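# Place the power unit on the carrier between blue blocks

## Task

Put the power unit down onto the carrier so that it sits inside the space bounded by the blue corner blocks, then open the gripper to release it and pull the arm away from it.

## Robot and tools

Robot: two arms, left_arm and right_arm, each with a two-finger parallel gripper and a wrist camera. left_arm's base sits at (-0.020, +0.240, 0) m, turned about +11.5 degrees around z (quat_wxyz +0.995, 0, 0, +0.100). right_arm's base is at (+0.017, -0.350, 0) m with practically no rotation. The arm names are labels only and do not tell you which side of an image an arm appears on.

Scene frame: origin on the table surface midway between the arms, +z up, +x pointing out across the table, left_arm on the +y side. Each result has a state line, left_arm: ... | right_arm: ..., giving end_effector_position (metres) and end_effector_quat_wxyz for each gripper in this frame. The printed position may be slightly wrong, more so when the arm is stretched far. end_effector_position is the midpoint between the finger pads, roughly 1 cm short of the fingertips. In each gripper's own axes the fingers point along +z and close along y.

Joint ranges (rad), base to hand: waist -2.618 to 3.054, shoulder 0 to 3.142, elbow 0 to 3.142, wrist pitch -1.571 to 1.571, wrist yaw -1.571 to 1.571, wrist roll -2.094 to 2.094. The elbow cannot quite straighten fully.

execute_actions(actions): actions is a list of actions; each action is a list of 1 to 15 rows, and each row lasts one control step of 1/30 s. If fewer than 15 rows are given, the final row repeats so every action lasts 0.5 s. An empty list just returns the current state and images. A row is one flat list covering both arms: 14 numbers, each between -1 and 1, ordered dx, dy, dz, rx, ry, rz, opening for left_arm, then the same seven for right_arm. Include both arms even if only one moves. dx..rz are an offset, not a pose: they are expressed in that gripper's own axes and measured from where the gripper was at the start of that action (for a call's first action, the pose in the latest result). Rows do not add up; each one is relative to that same starting pose. Scale: 1.0 equals 0.6 m of translation or 180 degrees; rx, ry, rz form one rotation vector. opening is absolute, not an offset: +1 fully open (0.094 m), -1 closed. Optionally append 12 numbers from 0 to 1 to a row: joint stiffness multipliers, left_arm's six joints then right_arm's six, in Joint positions order; they persist until changed.

Motion limits: each control step the commanded pose is clipped to at most 70 mm and 16 degrees from the measured pose, and a damped IK drives the joints, favouring position over orientation. A distant goal therefore needs several actions; after an action the arm only drifts up to its last clipped pose. Arms tend to finish a centimetre or more short, usually low, and all-zero offsets can let them sink further. To hold an arm still, send the correction back to its desired pose in the first call of a reply and zeros afterwards, raising the aim if it still sags.

move(target, speed, blocking): target is a single 14-number row in the same layout, offsets from the pose in the most recent result showing one, in the gripper's axes; openings absolute and sent at the move's start. Each gripper travels a straight line; both finish together, in 0.5 to 10 s (cut off at 10 s). speed is m/s, 0.002 to 0.5, default 0.25; turning rate is capped at twice that in rad/s. No obstacle or arm-to-arm avoidance; grippers may lag, wander or overshoot speed near full reach. Faster moves and targets set deeper past a contact press harder. The result adds a move: line: done, off_target, moving, held (a check blocked the last step) or fault, plus limits such as paced (pose clipped) or held (steps blocked, later motion can spike), and each gripper's remaining distance. With blocking=false you get a result after 0.5 s; until a result shows the move ended, use only wait or stop.

wait(seconds): 0 to 10; arms keep their last command; returns early if a running move ends. stop(): brakes a running move (needs stopping distance; fingers keep moving). zoom_image(camera, region): camera is cam_head_left, cam_head_right, cam_left_wrist or cam_right_wrist; region [x0, y0, x1, y1] in pixels of that 504x504 image, origin top-left, at most 504 by 504. read_manual(section): only returns licence text ("licences"). finished_scene(scene): pass the current scene number to end it; irreversible.

Cameras: images come in the order cam_head_left, cam_head_right, cam_left_wrist, cam_right_wrist, all 504x504. The head cameras sit near x = -0.15, z = 0.96 looking down over the table; the wrist cameras are fisheye. Calibration (K, distortion, T_world_to_cam) is supplied and may be off by a few degrees and millimetres; results list cameras whose numbers changed.

Other result lines: Hand target (pose the controller is currently driving toward), pose unreachable (clearance check altered or blocked that arm), grip_measured (finger opening on the command scale; the last Joint positions value is the opening in metres; each gripper reads up to about 1 mm off), joint torques (offset and noisy), MOTOR HOT at 75 °C, FAULT and OVER-TEMPERATURE FAULT lines. At 90 °C the arm stops for 10 s; at 100 °C it goes limp and falls.

Gripping: to hold, command an opening below grip_measured, roughly 0.03 lower for a firm grip; pads push about 50 to 62 N each. Held parts may be briefly tugged and loose items nudged.

Avoid: anything leaving the table (fails the task), arms striking or pushing each other, drops, slips, slams, hard pushes, and long holding that overheats motors. Finish by opening the gripper, lifting clear, and only then calling finished_scene.

Each tool is called after "Call:" by a JSON object that holds its "name" and its "arguments", one argument or row to a line.

## Session

Call:
{"name": "execute_actions", "arguments": {
  "actions": []
}}

Scene clock: 0.00 s.
left_arm: end_effector_position=(+0.2618, -0.1163, +0.2756) grip_measured=+1.000 end_effector_quat_wxyz=(+0.311, +0.910, +0.247, +0.114) | right_arm: end_effector_position=(+0.5336, -0.5810, +0.2758) grip_measured=+1.000 end_effector_quat_wxyz=(+0.372, +0.525, +0.513, +0.568)
Joint positions: left_arm=[-1.088  1.738  1.865 -1.024  0.041  1.709  0.094] | right_arm=[-0.661  1.957  1.455  0.382 -0.852  1.699  0.094]
Joint velocities: left_arm=[ 0.007  0.002 -0.022 -0.095 -0.037  0.066  0.   ] | right_arm=[ 0.007 -0.012 -0.007  0.007  0.007 -0.022  0.   ]
Joint torques (N m, as the arm reports them, + toward a larger angle): no reading
Motor temperatures (°C, as the motors report them): left_arm=[22 22 24 21 23 23] | right_arm=[21 22 22 24 23 23]
Hand target (left_arm): +0.260, -0.116, +0.283; +0.320, +0.907, +0.247, +0.114
Hand target (right_arm): +0.533, -0.581, +0.275; +0.370, +0.527, +0.514, +0.567
Joint stiffness scale: left_arm=[1. 1. 1. 1. 1. 1.] | right_arm=[1. 1. 1. 1. 1. 1.]

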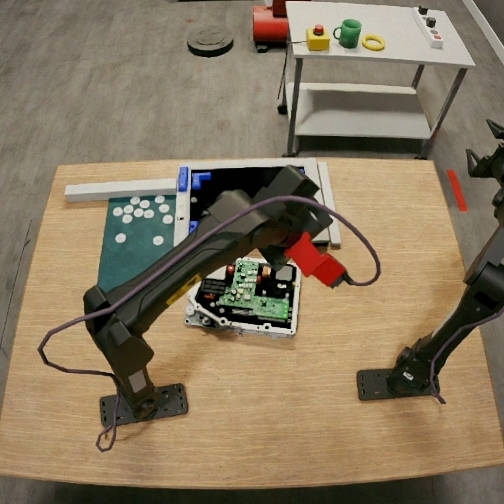

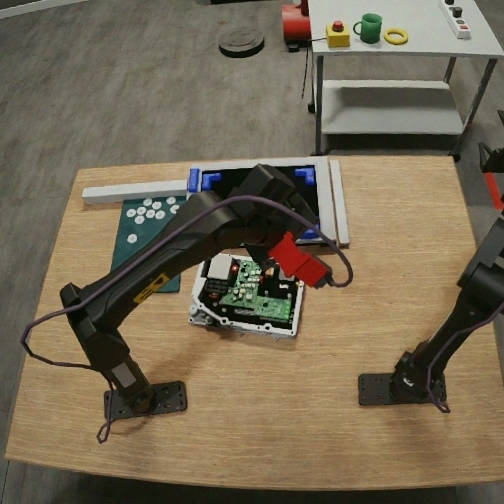

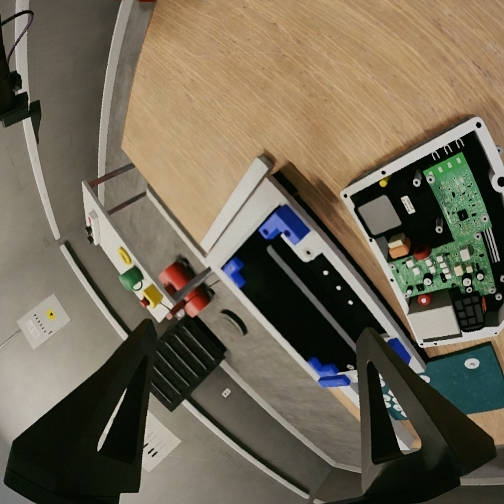

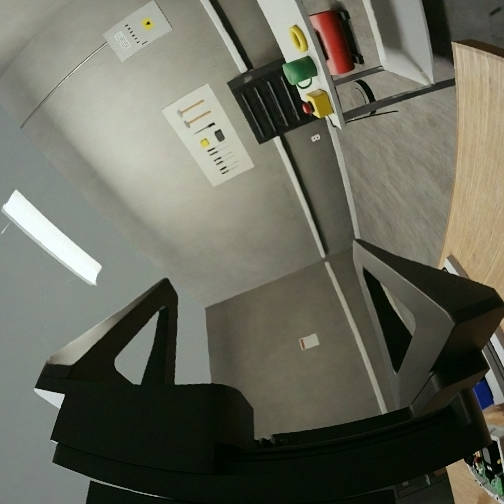

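Call:
{"name": "move", "arguments": {
  "target": [0.27,-0.59,-0.29,0.099,0.27,-0.79,1,0.535,-0.277,-0.357,0.435,0.285,-0.402,1],
  "speed": 0.4
}}

Call:
{"name": "zoom_image", "arguments": {
  "camera": "cam_head_left",
  "region": [150,145,360,355]
}}

Call:
{"name": "zoom_image", "arguments": {
  "camera": "cam_head_right",
  "region": [150,145,360,355]
}}

Scene clock: 13.87 s.
left_arm: end_effector_position=(+0.2029, +0.3024, +0.2043) grip_measured=+1.000 end_effector_quat_wxyz=(+0.033, +0.007, +0.999, +0.020) | right_arm: end_effector_position=(+0.2545, -0.2834, +0.1942) grip_measured=+1.000 end_effector_quat_wxyz=(+0.019, -0.003, +1.000, -0.012)
Joint positions: left_arm=[ 0.051  1.388  1.445 -1.554 -0.022  0.265  0.094] | right_arm=[ 0.295  1.473  1.477 -1.545  0.035  0.287  0.094]
Joint velocities: left_arm=[-0.007 -0.012  0.002  0.081 -0.037 -0.037  0.   ] | right_arm=[-0.017  0.002 -0.002 -0.022  0.037 -0.007  0.   ]
Joint torques (N m, as the arm reports them, + toward a larger angle): left_arm=[ 0.6  -3.49  5.72  0.27  0.13 -0.07] | right_arm=[ 0.38 -4.96  5.3   0.13  0.13  0.15]
Motor temperatures (°C, as the motors report them): left_arm=[22 25 26 22 23 23] | right_arm=[21 27 25 26 23 23]
Hand target (left_arm): +0.201, +0.302, +0.203; +0.027, -0.000, +1.000, +0.013
Hand target (right_arm): +0.245, -0.287, +0.191; +0.004, -0.000, +1.000, -0.025
Off the commanded pose (left_arm): 0.006 m, 4 deg.
Off the commanded pose (right_arm): 0.008 m, 3 deg.
Joint stiffness scale: left_arm=[1. 1. 1. 1. 1. 1.] | right_arm=[1. 1. 1. 1. 1. 1.]
joint sent to its limit (left arm) — the command would take joint 4 (wrist pitch) past its lower limit, so that joint was sent only as far as its limit.
joint sent to its limit (right arm) — the command would take joint 4 (wrist pitch) past its lower limit, so that joint was sent only as far as its limit.
move: off_target (left_arm, right_arm)
camera_calibration (this result's frames):
cam_left_wrist: T_world_to_cam=[[0.060176, -0.997024, -0.0481912, 0.304882], [-0.80042, -0.0770435, 0.594468, 0.104568], [-0.596412, 0.00280052, -0.802674, 0.388192], [0, 0, 0, 1]] pos_world=[0.296874, 0.310944, 0.264122]
cam_right_wrist: T_world_to_cam=[[-0.251293, -0.967871, 0.00885114, -0.203508], [-0.784565, 0.209039, 0.583748, 0.160566], [-0.566842, 0.139747, -0.811887, 0.463608], [0, 0, 0, 1]] pos_world=[0.337627, -0.295322, 0.284468]

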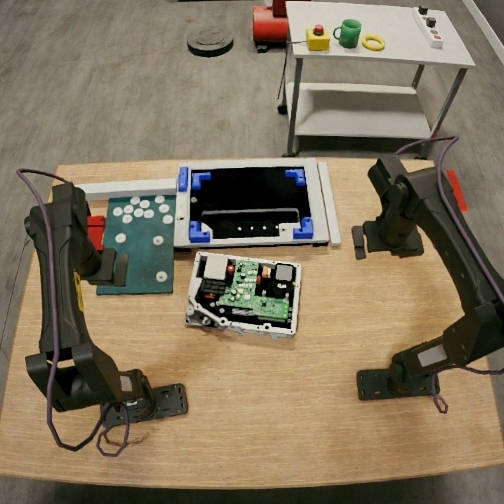

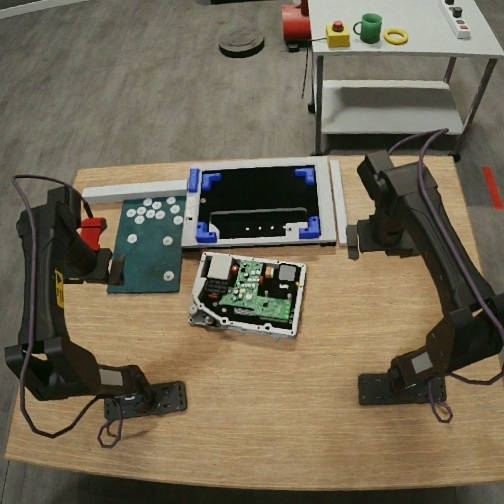

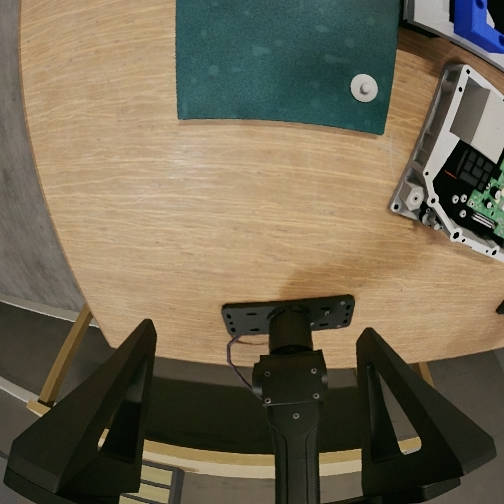

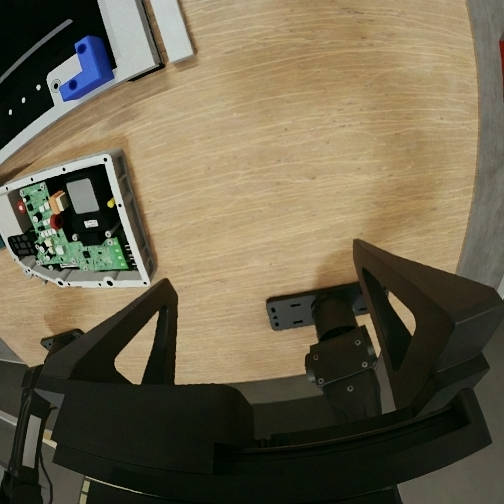

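Region (150, 145, 360, 355) of cam_head_left's 504x504 image, scaled by 2.400, with more detail than that image has.

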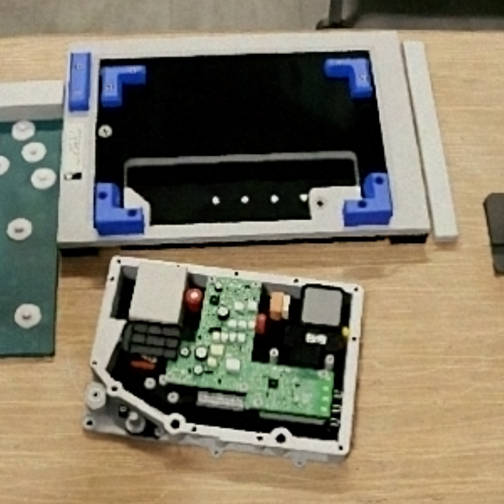

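Region (150, 145, 360, 355) of cam_head_right's 504x504 image, scaled by 2.400, with more detail than that image has.

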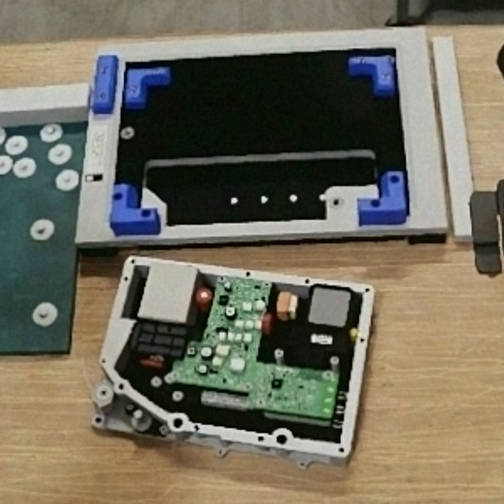

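Call:
{"name": "move", "arguments": {
  "target": [-0.13,-0.27,0.175,0.013,0.021,0.043,-0.2,0.03,0.285,0.15,-0.008,0.012,0.049,-0.2]
}}

Call:
{"name": "zoom_image", "arguments": {
  "camera": "cam_head_left",
  "region": [150,145,360,355]
}}

Scene clock: 25.23 s.
left_arm: end_effector_position=(+0.2743, +0.1471, +0.0878) grip_measured=-0.197 end_effector_quat_wxyz=(-0.026, +0.075, +0.997, +0.004) | right_arm: end_effector_position=(+0.2321, -0.1212, +0.0982) grip_measured=-0.198 end_effector_quat_wxyz=(-0.003, +0.069, +0.998, -0.012)
Joint positions: left_arm=[-0.507  1.772  1.368 -1.218  0.005 -0.156  0.038] | right_arm=[ 0.821  1.759  1.394 -1.229  0.011  0.957  0.038]
Joint velocities: left_arm=[-0.007 -0.007 -0.002  0.007  0.051 -0.037 -0.   ] | right_arm=[ 0.007 -0.002 -0.007 -0.007 -0.022 -0.051 -0.001]
Joint torques (N m, as the arm reports them, + toward a larger angle): left_arm=[-0.23 -7.51  8.02  0.26  0.06 -0.08] | right_arm=[ 0.08 -7.12  8.17  0.42  0.05  0.11]
Motor temperatures (°C, as the motors report them): left_arm=[22 24 26 22 23 23] | right_arm=[21 26 25 25 23 23]
Hand target (left_arm): +0.285, +0.142, +0.097; -0.003, +0.074, +0.997, -0.004
Hand target (right_arm): +0.238, -0.115, +0.102; +0.008, +0.074, +0.997, -0.001
Off the commanded pose (left_arm): 0.016 m, 3 deg.
Off the commanded pose (right_arm): 0.010 m, 2 deg.
Joint stiffness scale: left_arm=[1. 1. 1. 1. 1. 1.] | right_arm=[1. 1. 1. 1. 1. 1.]
move: off_target (left_arm)
camera_calibration (this result's frames):
cam_left_wrist: T_world_to_cam=[[-0.0805444, -0.996557, -0.0196726, 0.176216], [-0.725221, 0.0450517, 0.687041, 0.172199], [-0.683789, 0.0696043, -0.726353, 0.345122], [0, 0, 0, 1]] pos_world=[0.375066, 0.14383, 0.135839]
cam_right_wrist: T_world_to_cam=[[-0.387048, -0.921837, 0.0202546, -0.0153544], [-0.720491, 0.316071, 0.617245, 0.159892], [-0.575402, 0.22431, -0.78651, 0.360033], [0, 0, 0, 1]] pos_world=[0.316421, -0.14545, 0.184788]

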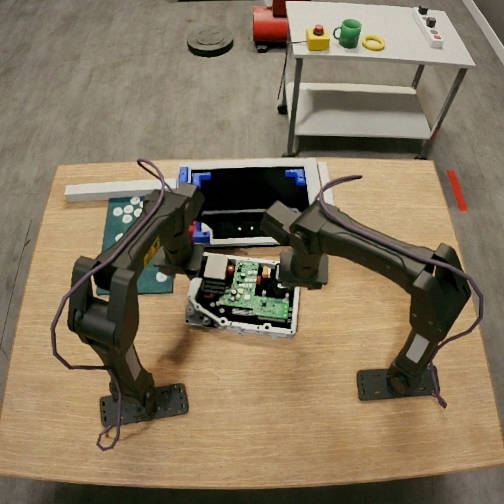

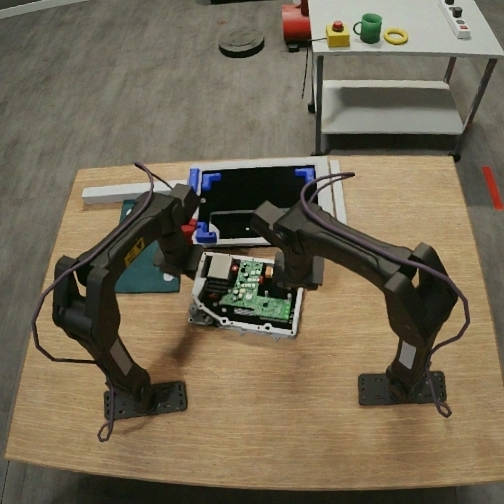

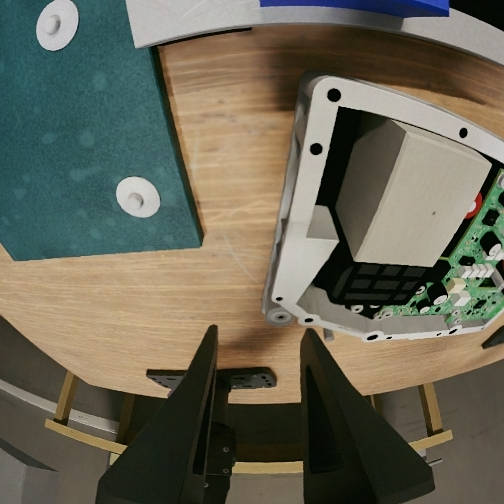

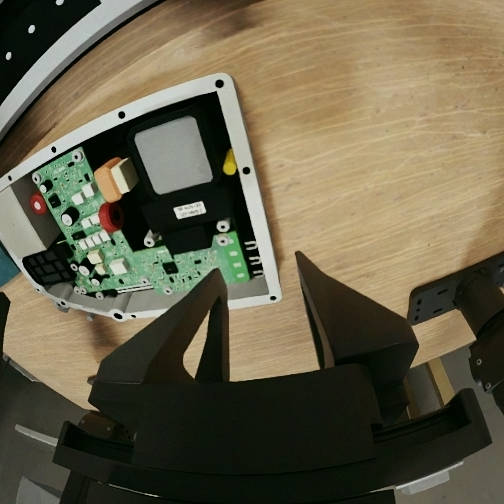

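Region (150, 145, 360, 355) of cam_head_left's 504x504 image, scaled by 2.400, with more detail than that image has.

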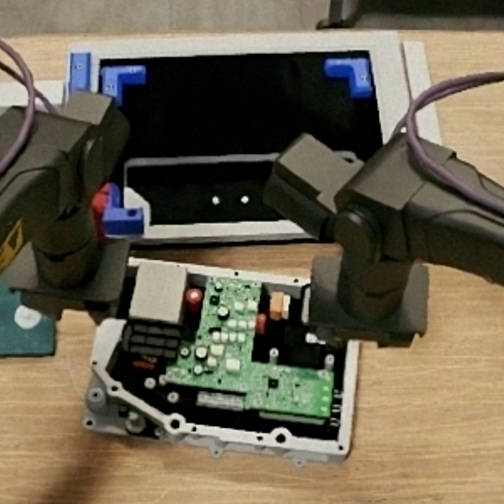

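Call:
{"name": "move", "arguments": {
  "target": [-0.02,-0.02,0.04,0,-0.03,0,-0.35,-0.04,0.005,0.055,-0.012,0,0.003,-0.35],
  "speed": 0.08
}}

Scene clock: 31.23 s.
left_arm: end_effector_position=(+0.2825, +0.1349, +0.0606) grip_measured=-0.347 end_effector_quat_wxyz=(+0.009, +0.074, +0.997, -0.003) | right_arm: end_effector_position=(+0.2556, -0.1197, +0.0722) grip_measured=-0.348 end_effector_quat_wxyz=(+0.002, +0.076, +0.997, +0.009)
Joint positions: left_arm=[-0.538  1.772  1.258 -1.037  0.001 -0.189  0.031] | right_arm=[ 0.762  1.805  1.346 -1.096 -0.009  0.912  0.031]
Joint velocities: left_arm=[ 0.022 -0.007 -0.002 -0.022 -0.066  0.007  0.001] | right_arm=[-0.027 -0.007  0.007  0.037 -0.051 -0.037 -0.   ]
Joint torques (N m, as the arm reports them, + toward a larger angle): left_arm=[-0.76 -8.37  4.75  0.38 -0.12 -0.09] | right_arm=[-0.58 -6.87  5.6   0.54 -0.06 -0.1 ]
Motor temperatures (°C, as the motors report them): left_arm=[22 25 26 21 23 23] | right_arm=[21 26 25 25 23 23]
Hand target (left_arm): +0.283, +0.134, +0.063; +0.021, +0.076, +0.997, -0.000
Hand target (right_arm): +0.255, -0.122, +0.065; -0.003, +0.074, +0.997, +0.007
Off the commanded pose (left_arm): 0.003 m, 1 deg.
Off the commanded pose (right_arm): 0.008 m, 1 deg.
Joint stiffness scale: left_arm=[1. 1. 1. 1. 1. 1.] | right_arm=[1. 1. 1. 1. 1. 1.]
move: done
camera_calibration (this result's frames):
cam_left_wrist: T_world_to_cam=[[-0.0770099, -0.997005, -0.00709919, 0.162466], [-0.771009, 0.0550361, 0.634442, 0.212261], [-0.632151, 0.0543318, -0.772938, 0.322143], [0, 0, 0, 1]] pos_world=[0.379809, 0.132795, 0.115483]
cam_right_wrist: T_world_to_cam=[[-0.400411, -0.916048, -0.0229523, 0.00282031], [-0.724468, 0.301134, 0.620053, 0.191438], [-0.561086, 0.264904, -0.784224, 0.3538], [0, 0, 0, 1]] pos_world=[0.338332, -0.148788, 0.158822]

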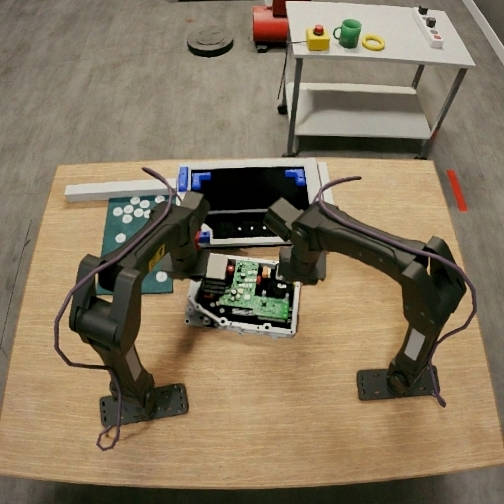

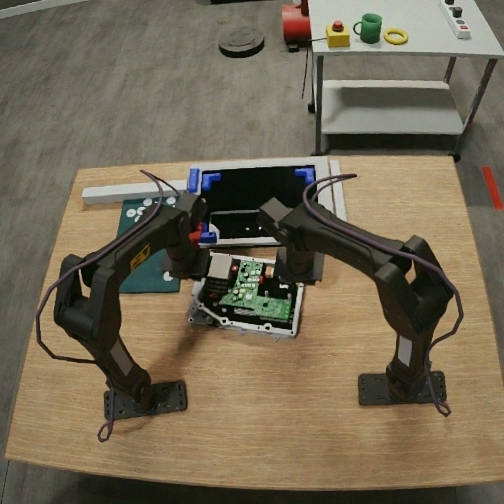

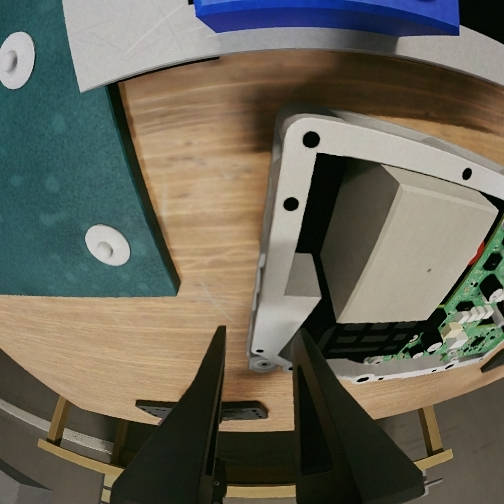

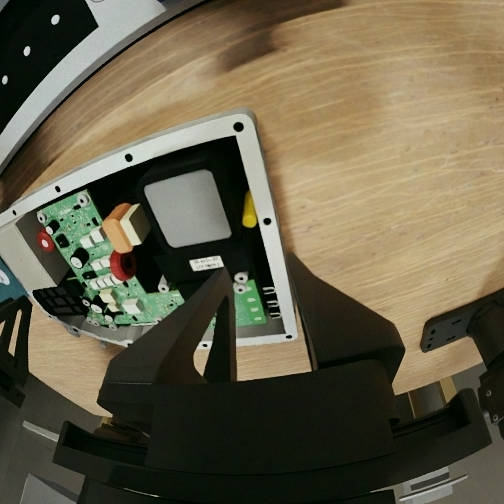

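Call:
{"name": "move", "arguments": {
  "target": [-0.068,0.003,-0.012,0,-0.05,0,-0.35,0.006,-0.013,0.005,0.004,0,0,-0.35],
  "speed": 0.08
}}

Scene clock: 38.33 s.
left_arm: end_effector_position=(+0.3120, +0.1278, +0.0630) grip_measured=-0.347 end_effector_quat_wxyz=(+0.070, +0.078, +0.994, -0.010) | right_arm: end_effector_position=(+0.2519, -0.1232, +0.0677) grip_measured=-0.348 end_effector_quat_wxyz=(-0.003, +0.076, +0.997, +0.003)
Joint positions: left_arm=[-0.538  1.772  1.258 -0.916 -0.017 -0.179  0.031] | right_arm=[ 0.762  1.805  1.328 -1.094 -0.009  0.912  0.031]
Joint velocities: left_arm=[ 0.002  0.002 -0.012  0.051 -0.007 -0.051  0.001] | right_arm=[-0.012 -0.012  0.007 -0.007  0.007 -0.007 -0.   ]
Joint torques (N m, as the arm reports them, + toward a larger angle): left_arm=[ 1.02 -7.18  7.35  0.6  -0.13  0.02] | right_arm=[-0.21 -8.79  5.45  0.39  0.09  0.  ]
Motor temperatures (°C, as the motors report them): left_arm=[22 26 26 21 23 23] | right_arm=[21 27 25 25 23 23]
Hand target (left_arm): +0.323, +0.131, +0.069; +0.088, +0.074, +0.993, -0.008
Hand target (right_arm): +0.251, -0.127, +0.069; +0.002, +0.076, +0.997, +0.002
Off the commanded pose (left_arm): 0.013 m, 2 deg.
Off the commanded pose (right_arm): 0.004 m, 1 deg.
Joint stiffness scale: left_arm=[1. 1. 1. 1. 1. 1.] | right_arm=[1. 1. 1. 1. 1. 1.]
move: off_target (left_arm)
camera_calibration (this result's frames):
cam_left_wrist: T_world_to_cam=[[-0.0854713, -0.99632, 0.00644256, 0.159368], [-0.841131, 0.075621, 0.535519, 0.259302], [-0.534035, 0.0403524, -0.844499, 0.318698], [0, 0, 0, 1]] pos_world=[0.401924, 0.126313, 0.129252]
cam_right_wrist: T_world_to_cam=[[-0.400244, -0.916375, -0.00783958, -0.0030868], [-0.717184, 0.307895, 0.625178, 0.191217], [-0.570483, 0.255846, -0.780443, 0.350176], [0, 0, 0, 1]] pos_world=[0.335672, -0.151295, 0.153724]

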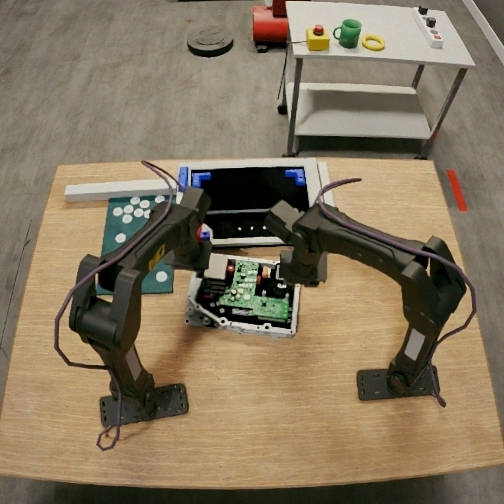

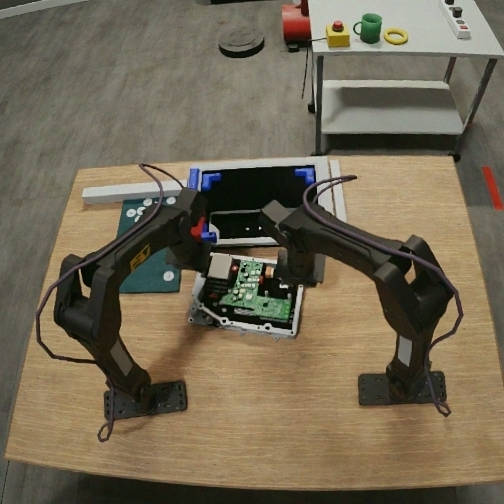

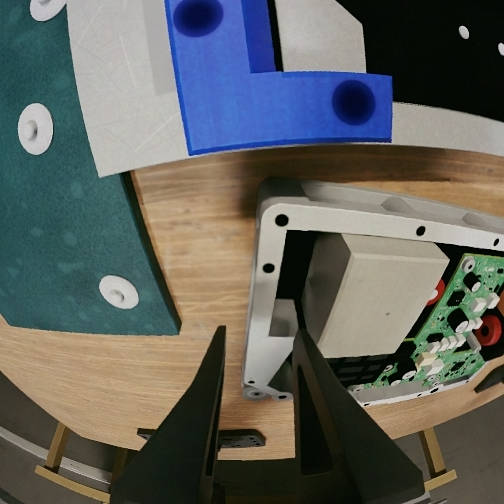

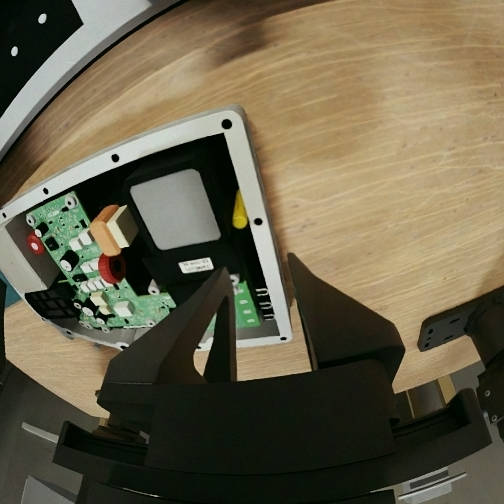

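Call:
{"name": "move", "arguments": {
  "target": [-0.012,0.012,0.03,0,0,0,-0.4,0,-0.008,0.04,0,0,0,-0.35],
  "speed": 0.04
}}

Scene clock: 40.97 s.
left_arm: end_effector_position=(+0.3215, +0.1310, +0.0495) grip_measured=-0.397 end_effector_quat_wxyz=(+0.070, +0.080, +0.994, -0.008) | right_arm: end_effector_position=(+0.2501, -0.1249, +0.0532) grip_measured=-0.348 end_effector_quat_wxyz=(-0.001, +0.076, +0.997, +0.005)
Joint positions: left_arm=[-0.521  1.817  1.258 -0.872 -0.017 -0.16   0.028] | right_arm=[ 0.762  1.805  1.268 -1.028 -0.009  0.912  0.031]
Joint velocities: left_arm=[-0.017  0.002 -0.017 -0.081 -0.007  0.066  0.001] | right_arm=[-0.007  0.007 -0.017  0.007  0.022 -0.022  0.001]
Joint torques (N m, as the arm reports them, + toward a larger angle): left_arm=[ 0.8  -7.2   5.14  0.6   0.05  0.03] | right_arm=[-0.71 -6.71  4.88  0.6   0.01 -0.06]
Motor temperatures (°C, as the motors report them): left_arm=[22 27 26 21 23 23] | right_arm=[21 27 25 25 23 23]
Hand target (left_arm): +0.322, +0.134, +0.046; +0.070, +0.078, +0.994, -0.010
Hand target (right_arm): +0.251, -0.128, +0.044; -0.004, +0.076, +0.997, +0.002
Off the commanded pose (left_arm): 0.004 m, 0 deg.
Off the commanded pose (right_arm): 0.010 m, 0 deg.
Joint stiffness scale: left_arm=[1. 1. 1. 1. 1. 1.] | right_arm=[1. 1. 1. 1. 1. 1.]
move: done
camera_calibration (this result's frames):
cam_left_wrist: T_world_to_cam=[[-0.0875033, -0.996159, 0.00308148, 0.164314], [-0.840768, 0.075512, 0.536104, 0.274148], [-0.534278, 0.0443201, -0.844146, 0.311737], [0, 0, 0, 1]] pos_world=[0.411427, 0.129165, 0.115674]
cam_right_wrist: T_world_to_cam=[[-0.400197, -0.91633, -0.0134636, -0.00518208], [-0.719946, 0.30527, 0.623288, 0.200028], [-0.567028, 0.259131, -0.781876, 0.337844], [0, 0, 0, 1]] pos_world=[0.333503, -0.153357, 0.139407]

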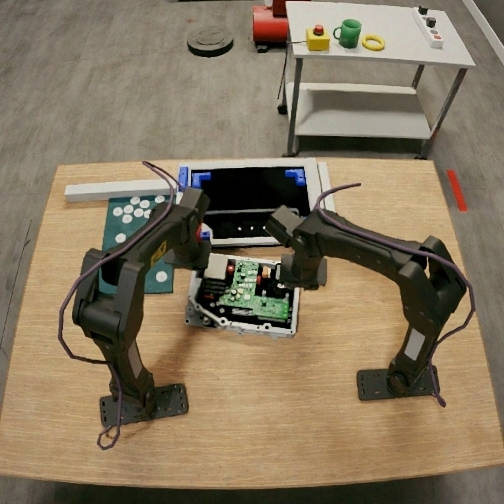

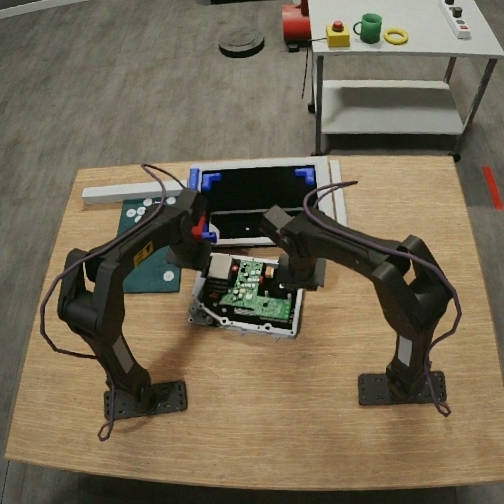

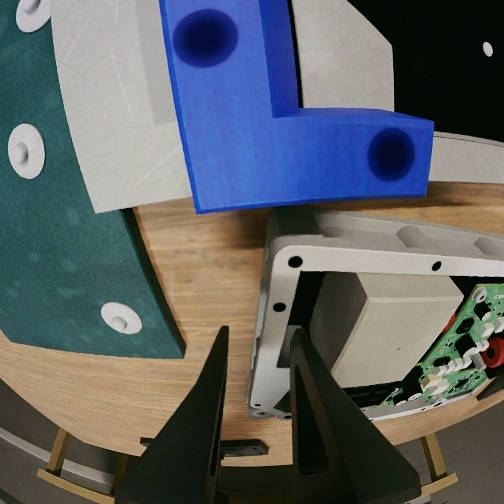

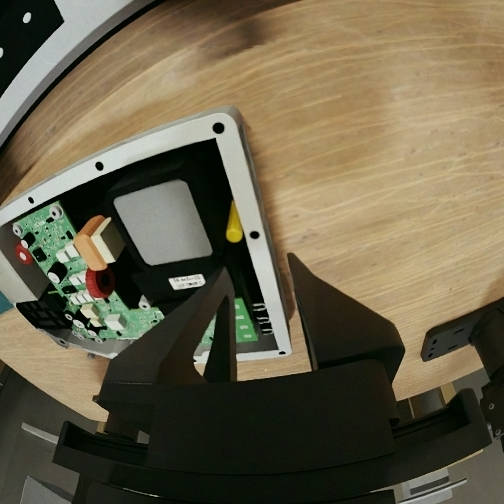

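Call:
{"name": "move", "arguments": {
  "target": [0.008,-0.002,0.04,0,0,0,-0.4,0.005,-0.004,0.052,0,0,0,-0.35],
  "speed": 0.04
}}

Call:
{"name": "move", "arguments": {
  "target": [0,0,0,0,0,0,-0.8,0,0,0,0,0,0,-0.8]
}}

Scene clock: 44.50 s.
left_arm: end_effector_position=(+0.3207, +0.1313, +0.0290) grip_measured=-0.397 end_effector_quat_wxyz=(+0.070, +0.080, +0.994, -0.008) | right_arm: end_effector_position=(+0.2528, -0.1222, +0.0508) grip_measured=-0.348 end_effector_quat_wxyz=(+0.013, +0.076, +0.997, +0.021)
Joint positions: left_arm=[-0.521  1.842  1.203 -0.792 -0.017 -0.159  0.028] | right_arm=[ 0.762  1.782  1.228 -0.967 -0.009  0.912  0.031]
Joint velocities: left_arm=[-0.012 -0.012  0.007  0.037  0.037 -0.022 -0.   ] | right_arm=[-0.007 -0.017  0.002 -0.051 -0.051  0.022  0.   ]
Joint torques (N m, as the arm reports them, + toward a larger angle): left_arm=[-0.39 -7.29  4.74  0.58 -0.01 -0.07] | right_arm=[ 0.34 -4.32  2.29  0.99  0.    0.06]
Motor temperatures (°C, as the motors report them): left_arm=[22 27 26 21 23 23] | right_arm=[21 27 25 25 23 23]
Hand target (left_arm): +0.320, +0.130, +0.025; +0.070, +0.080, +0.994, -0.008
Hand target (right_arm): +0.245, -0.128, +0.024; -0.002, +0.076, +0.997, +0.004
Off the commanded pose (left_arm): 0.004 m, 0 deg.
Off the commanded pose (right_arm): 0.030 m, 3 deg.
Joint stiffness scale: left_arm=[1. 1. 1. 1. 1. 1.] | right_arm=[1. 1. 1. 1. 1. 1.]
move: off_target (right_arm)
camera_calibration (this result's frames):
cam_left_wrist: T_world_to_cam=[[-0.0886311, -0.99606, 0.0028342, 0.164925], [-0.840505, 0.0763158, 0.536402, 0.284265], [-0.534506, 0.0451598, -0.843958, 0.293945], [0, 0, 0, 1]] pos_world=[0.410659, 0.129307, 0.0951297]
cam_right_wrist: T_world_to_cam=[[-0.399094, -0.915277, -0.0547089, 0.000283115], [-0.739722, 0.286141, 0.609044, 0.206043], [-0.541789, 0.283535, -0.791247, 0.333909], [0, 0, 0, 1]] pos_world=[0.333435, -0.153373, 0.138731]

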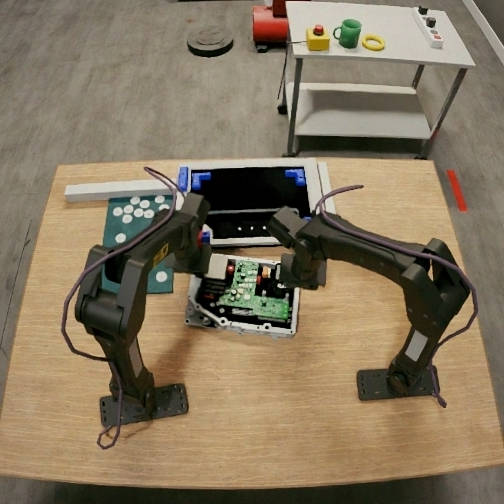

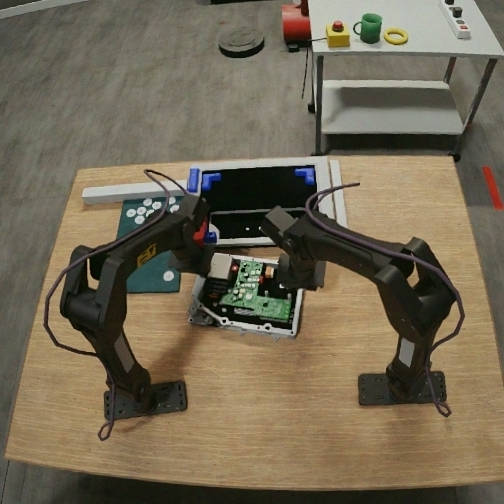

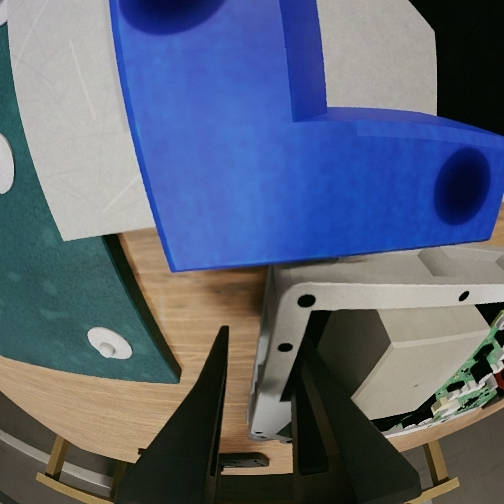

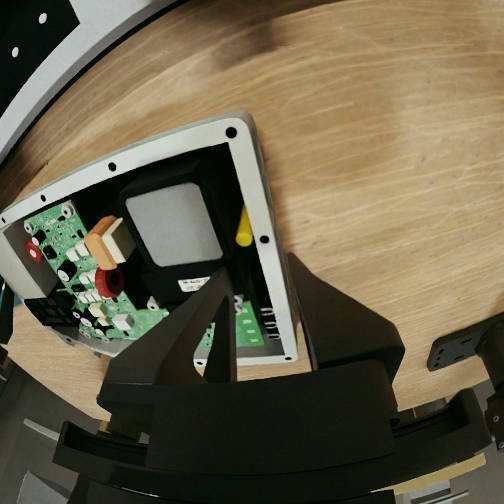

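Scene clock: 45.00 s.
left_arm: end_effector_position=(+0.3195, +0.1265, +0.0290) grip_measured=-0.788 end_effector_quat_wxyz=(+0.068, +0.078, +0.994, -0.018) | right_arm: end_effector_position=(+0.2542, -0.1183, +0.0524) grip_measured=-0.798 end_effector_quat_wxyz=(+0.016, +0.075, +0.997, +0.031)
Joint positions: left_arm=[-0.525  1.842  1.203 -0.791  0.001 -0.168  0.01 ] | right_arm=[ 0.762  1.778  1.229 -0.954 -0.019  0.912  0.01 ]
Joint velocities: left_arm=[-0.002 -0.012 -0.012  0.022 -0.11   0.007 -0.001] | right_arm=[ 0.017  0.007 -0.007 -0.022  0.007 -0.051  0.001]
Joint torques (N m, as the arm reports them, + toward a larger angle): left_arm=[ 0.39 -7.53  5.73  0.45 -0.2   0.06] | right_arm=[-0.09 -7.05  6.92  0.35  0.11  0.01]
Motor temperatures (°C, as the motors report them): left_arm=[22 27 26 21 23 23] | right_arm=[21 27 25 25 23 23]
Hand target (left_arm): +0.321, +0.131, +0.029; +0.070, +0.080, +0.994, -0.008
Hand target (right_arm): +0.253, -0.122, +0.051; +0.014, +0.076, +0.997, +0.022
Off the commanded pose (left_arm): 0.005 m, 1 deg.
Off the commanded pose (right_arm): 0.004 m, 1 deg.
Joint stiffness scale: left_arm=[1. 1. 1. 1. 1. 1.] | right_arm=[1. 1. 1. 1. 1. 1.]
move: done
camera_calibration (this result's frames):
cam_left_wrist: T_world_to_cam=[[-0.086274, -0.996026, 0.0221321, 0.15875], [-0.838185, 0.0845742, 0.538788, 0.281762], [-0.538519, 0.0279326, -0.84215, 0.29696], [0, 0, 0, 1]] pos_world=[0.409783, 0.125994, 0.0947613]
cam_right_wrist: T_world_to_cam=[[-0.397832, -0.914413, -0.0746844, 0.00535548], [-0.743583, 0.273682, 0.610067, 0.204435], [-0.537414, 0.298238, -0.788822, 0.335301], [0, 0, 0, 1]] pos_world=[0.33434, -0.151053, 0.140174]

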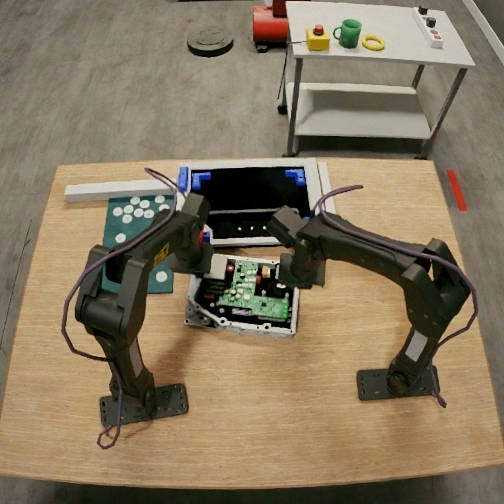

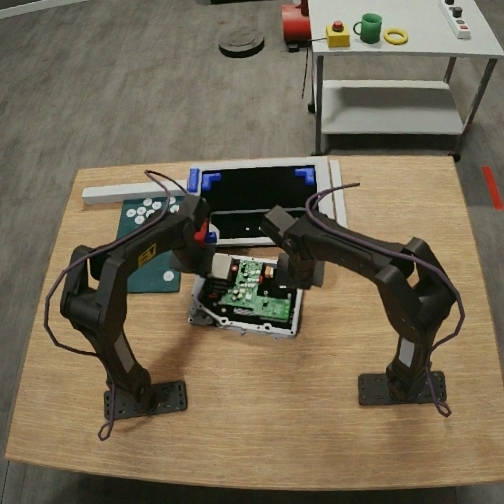

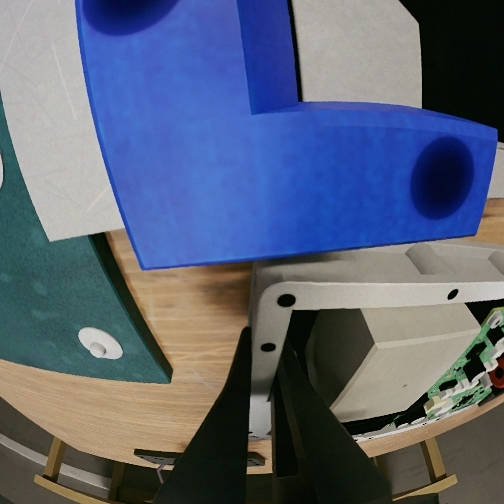

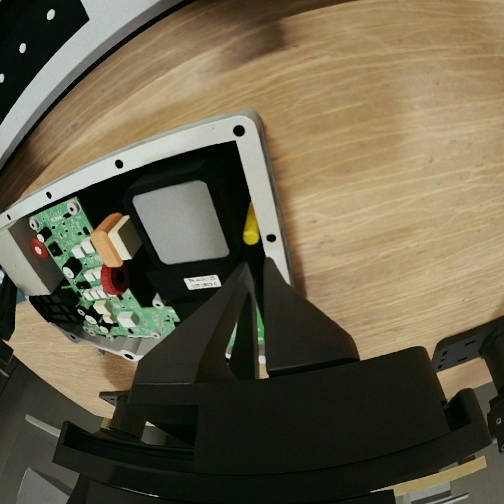

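Call:
{"name": "move", "arguments": {
  "target": [0.002,0.004,-0.012,0,-0.13,0,-0.6,0.012,-0.033,-0.025,0.03,-0.12,0,-0.4],
  "speed": 0.12
}}

Scene clock: 52.43 s.
left_arm: end_effector_position=(+0.3185, +0.1304, +0.0336) grip_measured=-0.603 end_effector_quat_wxyz=(+0.258, +0.073, +0.963, -0.034) | right_arm: end_effector_position=(+0.2449, -0.1359, +0.0654) grip_measured=-0.402 end_effector_quat_wxyz=(+0.191, +0.078, +0.978, -0.028)
Joint positions: left_arm=[-0.553  1.564  0.763 -0.248 -0.074 -0.182  0.019] | right_arm=[ 0.953  1.613  1.039 -0.841  0.356  1.082  0.028]
Joint velocities: left_arm=[-0.007 -0.017  0.007  0.051 -0.007  0.022 -0.001] | right_arm=[ 0.007  0.007  0.002 -0.051 -0.051  0.037 -0.   ]
Joint torques (N m, as the arm reports them, + toward a larger angle): left_arm=[-0.86 -6.95  4.84  1.19 -0.18 -0.05] | right_arm=[ 0.52 -7.08  5.51  0.79  0.39  0.12]
Motor temperatures (°C, as the motors report them): left_arm=[22 27 26 22 23 23] | right_arm=[21 27 25 25 23 23]
Hand target (left_arm): +0.318, +0.129, +0.037; +0.268, +0.074, +0.960, -0.032
Hand target (right_arm): +0.245, -0.138, +0.066; +0.202, +0.081, +0.976, -0.027
Off the commanded pose (left_arm): 0.003 m, 1 deg.
Off the commanded pose (right_arm): 0.002 m, 1 deg.
Joint stiffness scale: left_arm=[1. 1. 1. 1. 1. 1.] | right_arm=[1. 1. 1. 1. 1. 1.]
move: done
camera_calibration (this result's frames):
cam_left_wrist: T_world_to_cam=[[-0.0904707, -0.994516, 0.0524766, 0.162542], [-0.978492, 0.0985747, 0.18121, 0.332941], [-0.185389, -0.0349537, -0.982043, 0.200639], [0, 0, 0, 1]] pos_world=[0.377682, 0.135844, 0.128174]
cam_right_wrist: T_world_to_cam=[[-0.390749, -0.917152, -0.0784025, -0.0153678], [-0.891257, 0.355665, 0.281361, 0.263181], [-0.230166, 0.179818, -0.956394, 0.265457], [0, 0, 0, 1]] pos_world=[0.289656, -0.155433, 0.178627]

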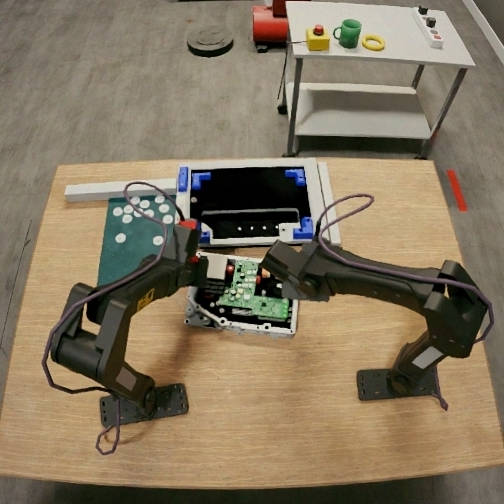

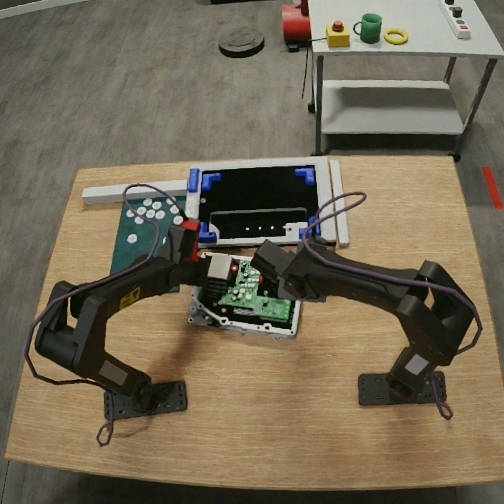

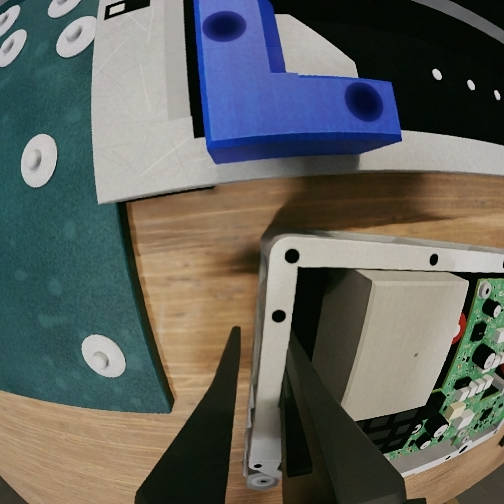

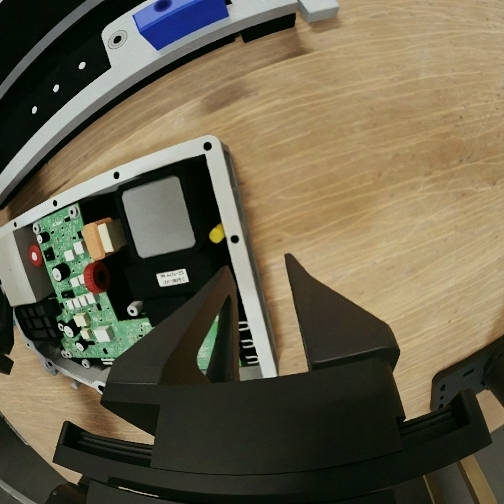

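Call:
{"name": "move", "arguments": {
  "target": [0.006,-0.003,0.01,0,0,0,-0.6,0.027,0,0.062,0,0,0,-0.4],
  "speed": 0.04
}}

Scene clock: 55.87 s.
left_arm: end_effector_position=(+0.3210, +0.1295, +0.0319) grip_measured=-0.603 end_effector_quat_wxyz=(+0.261, +0.072, +0.962, -0.035) | right_arm: end_effector_position=(+0.2473, -0.1332, +0.0391) grip_measured=-0.402 end_effector_quat_wxyz=(+0.198, +0.081, +0.977, -0.018)
Joint positions: left_arm=[-0.553  1.575  0.763 -0.23  -0.074 -0.184  0.019] | right_arm=[ 0.953  1.647  0.958 -0.701  0.358  1.083  0.028]
Joint velocities: left_arm=[-0.012  0.007 -0.002 -0.007  0.007 -0.007 -0.   ] | right_arm=[-0.022 -0.002 -0.007 -0.022  0.007 -0.066  0.   ]
Joint torques (N m, as the arm reports them, + toward a larger angle): left_arm=[-0.64 -5.1   4.75  1.19 -0.08 -0.06] | right_arm=[ 0.34 -4.63  4.55  1.    0.22  0.04]
Motor temperatures (°C, as the motors report them): left_arm=[22 27 26 22 23 23] | right_arm=[21 27 25 25 23 23]
Hand target (left_arm): +0.318, +0.129, +0.027; +0.258, +0.073, +0.963, -0.034
Hand target (right_arm): +0.243, -0.137, +0.026; +0.191, +0.078, +0.978, -0.028
Off the commanded pose (left_arm): 0.006 m, 0 deg.
Off the commanded pose (right_arm): 0.015 m, 1 deg.
Joint stiffness scale: left_arm=[1. 1. 1. 1. 1. 1.] | right_arm=[1. 1. 1. 1. 1. 1.]
move: off_target (right_arm)
camera_calibration (this result's frames):
cam_left_wrist: T_world_to_cam=[[-0.089789, -0.994461, 0.0546357, 0.161639], [-0.979589, 0.0980858, 0.175457, 0.336399], [-0.179844, -0.0377663, -0.98297, 0.198044], [0, 0, 0, 1]] pos_world=[0.379663, 0.135227, 0.126816]
cam_right_wrist: T_world_to_cam=[[-0.390594, -0.914843, -0.102465, -0.0127409], [-0.895276, 0.351595, 0.273608, 0.272512], [-0.214282, 0.198604, -0.956368, 0.238985], [0, 0, 0, 1]] pos_world=[0.290207, -0.154933, 0.152691]

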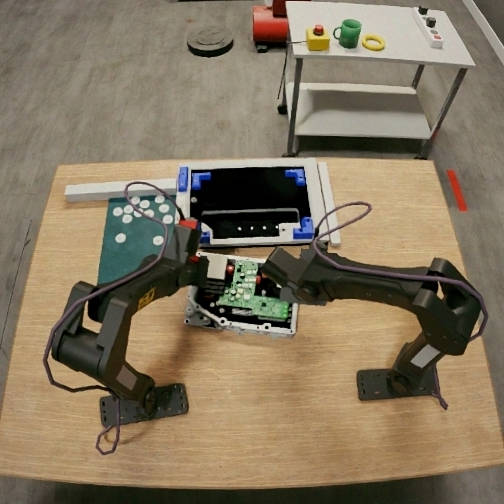

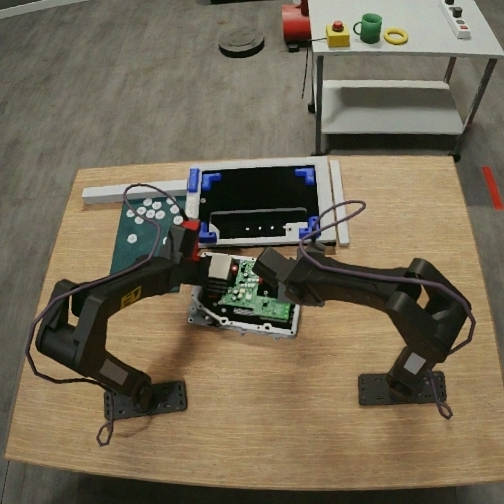

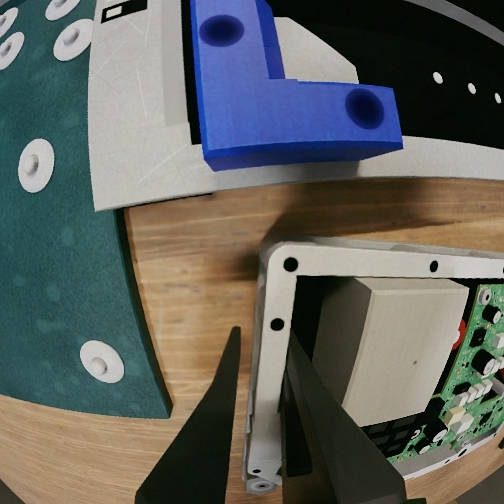

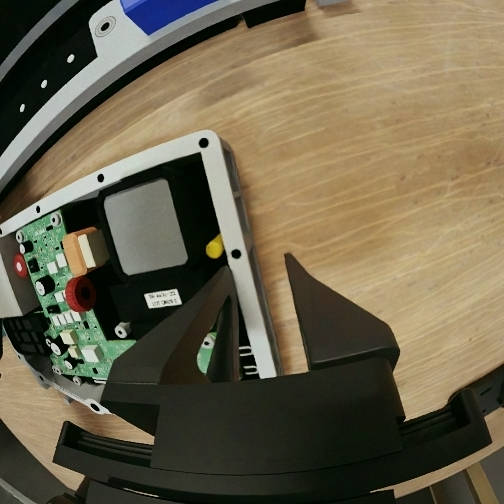

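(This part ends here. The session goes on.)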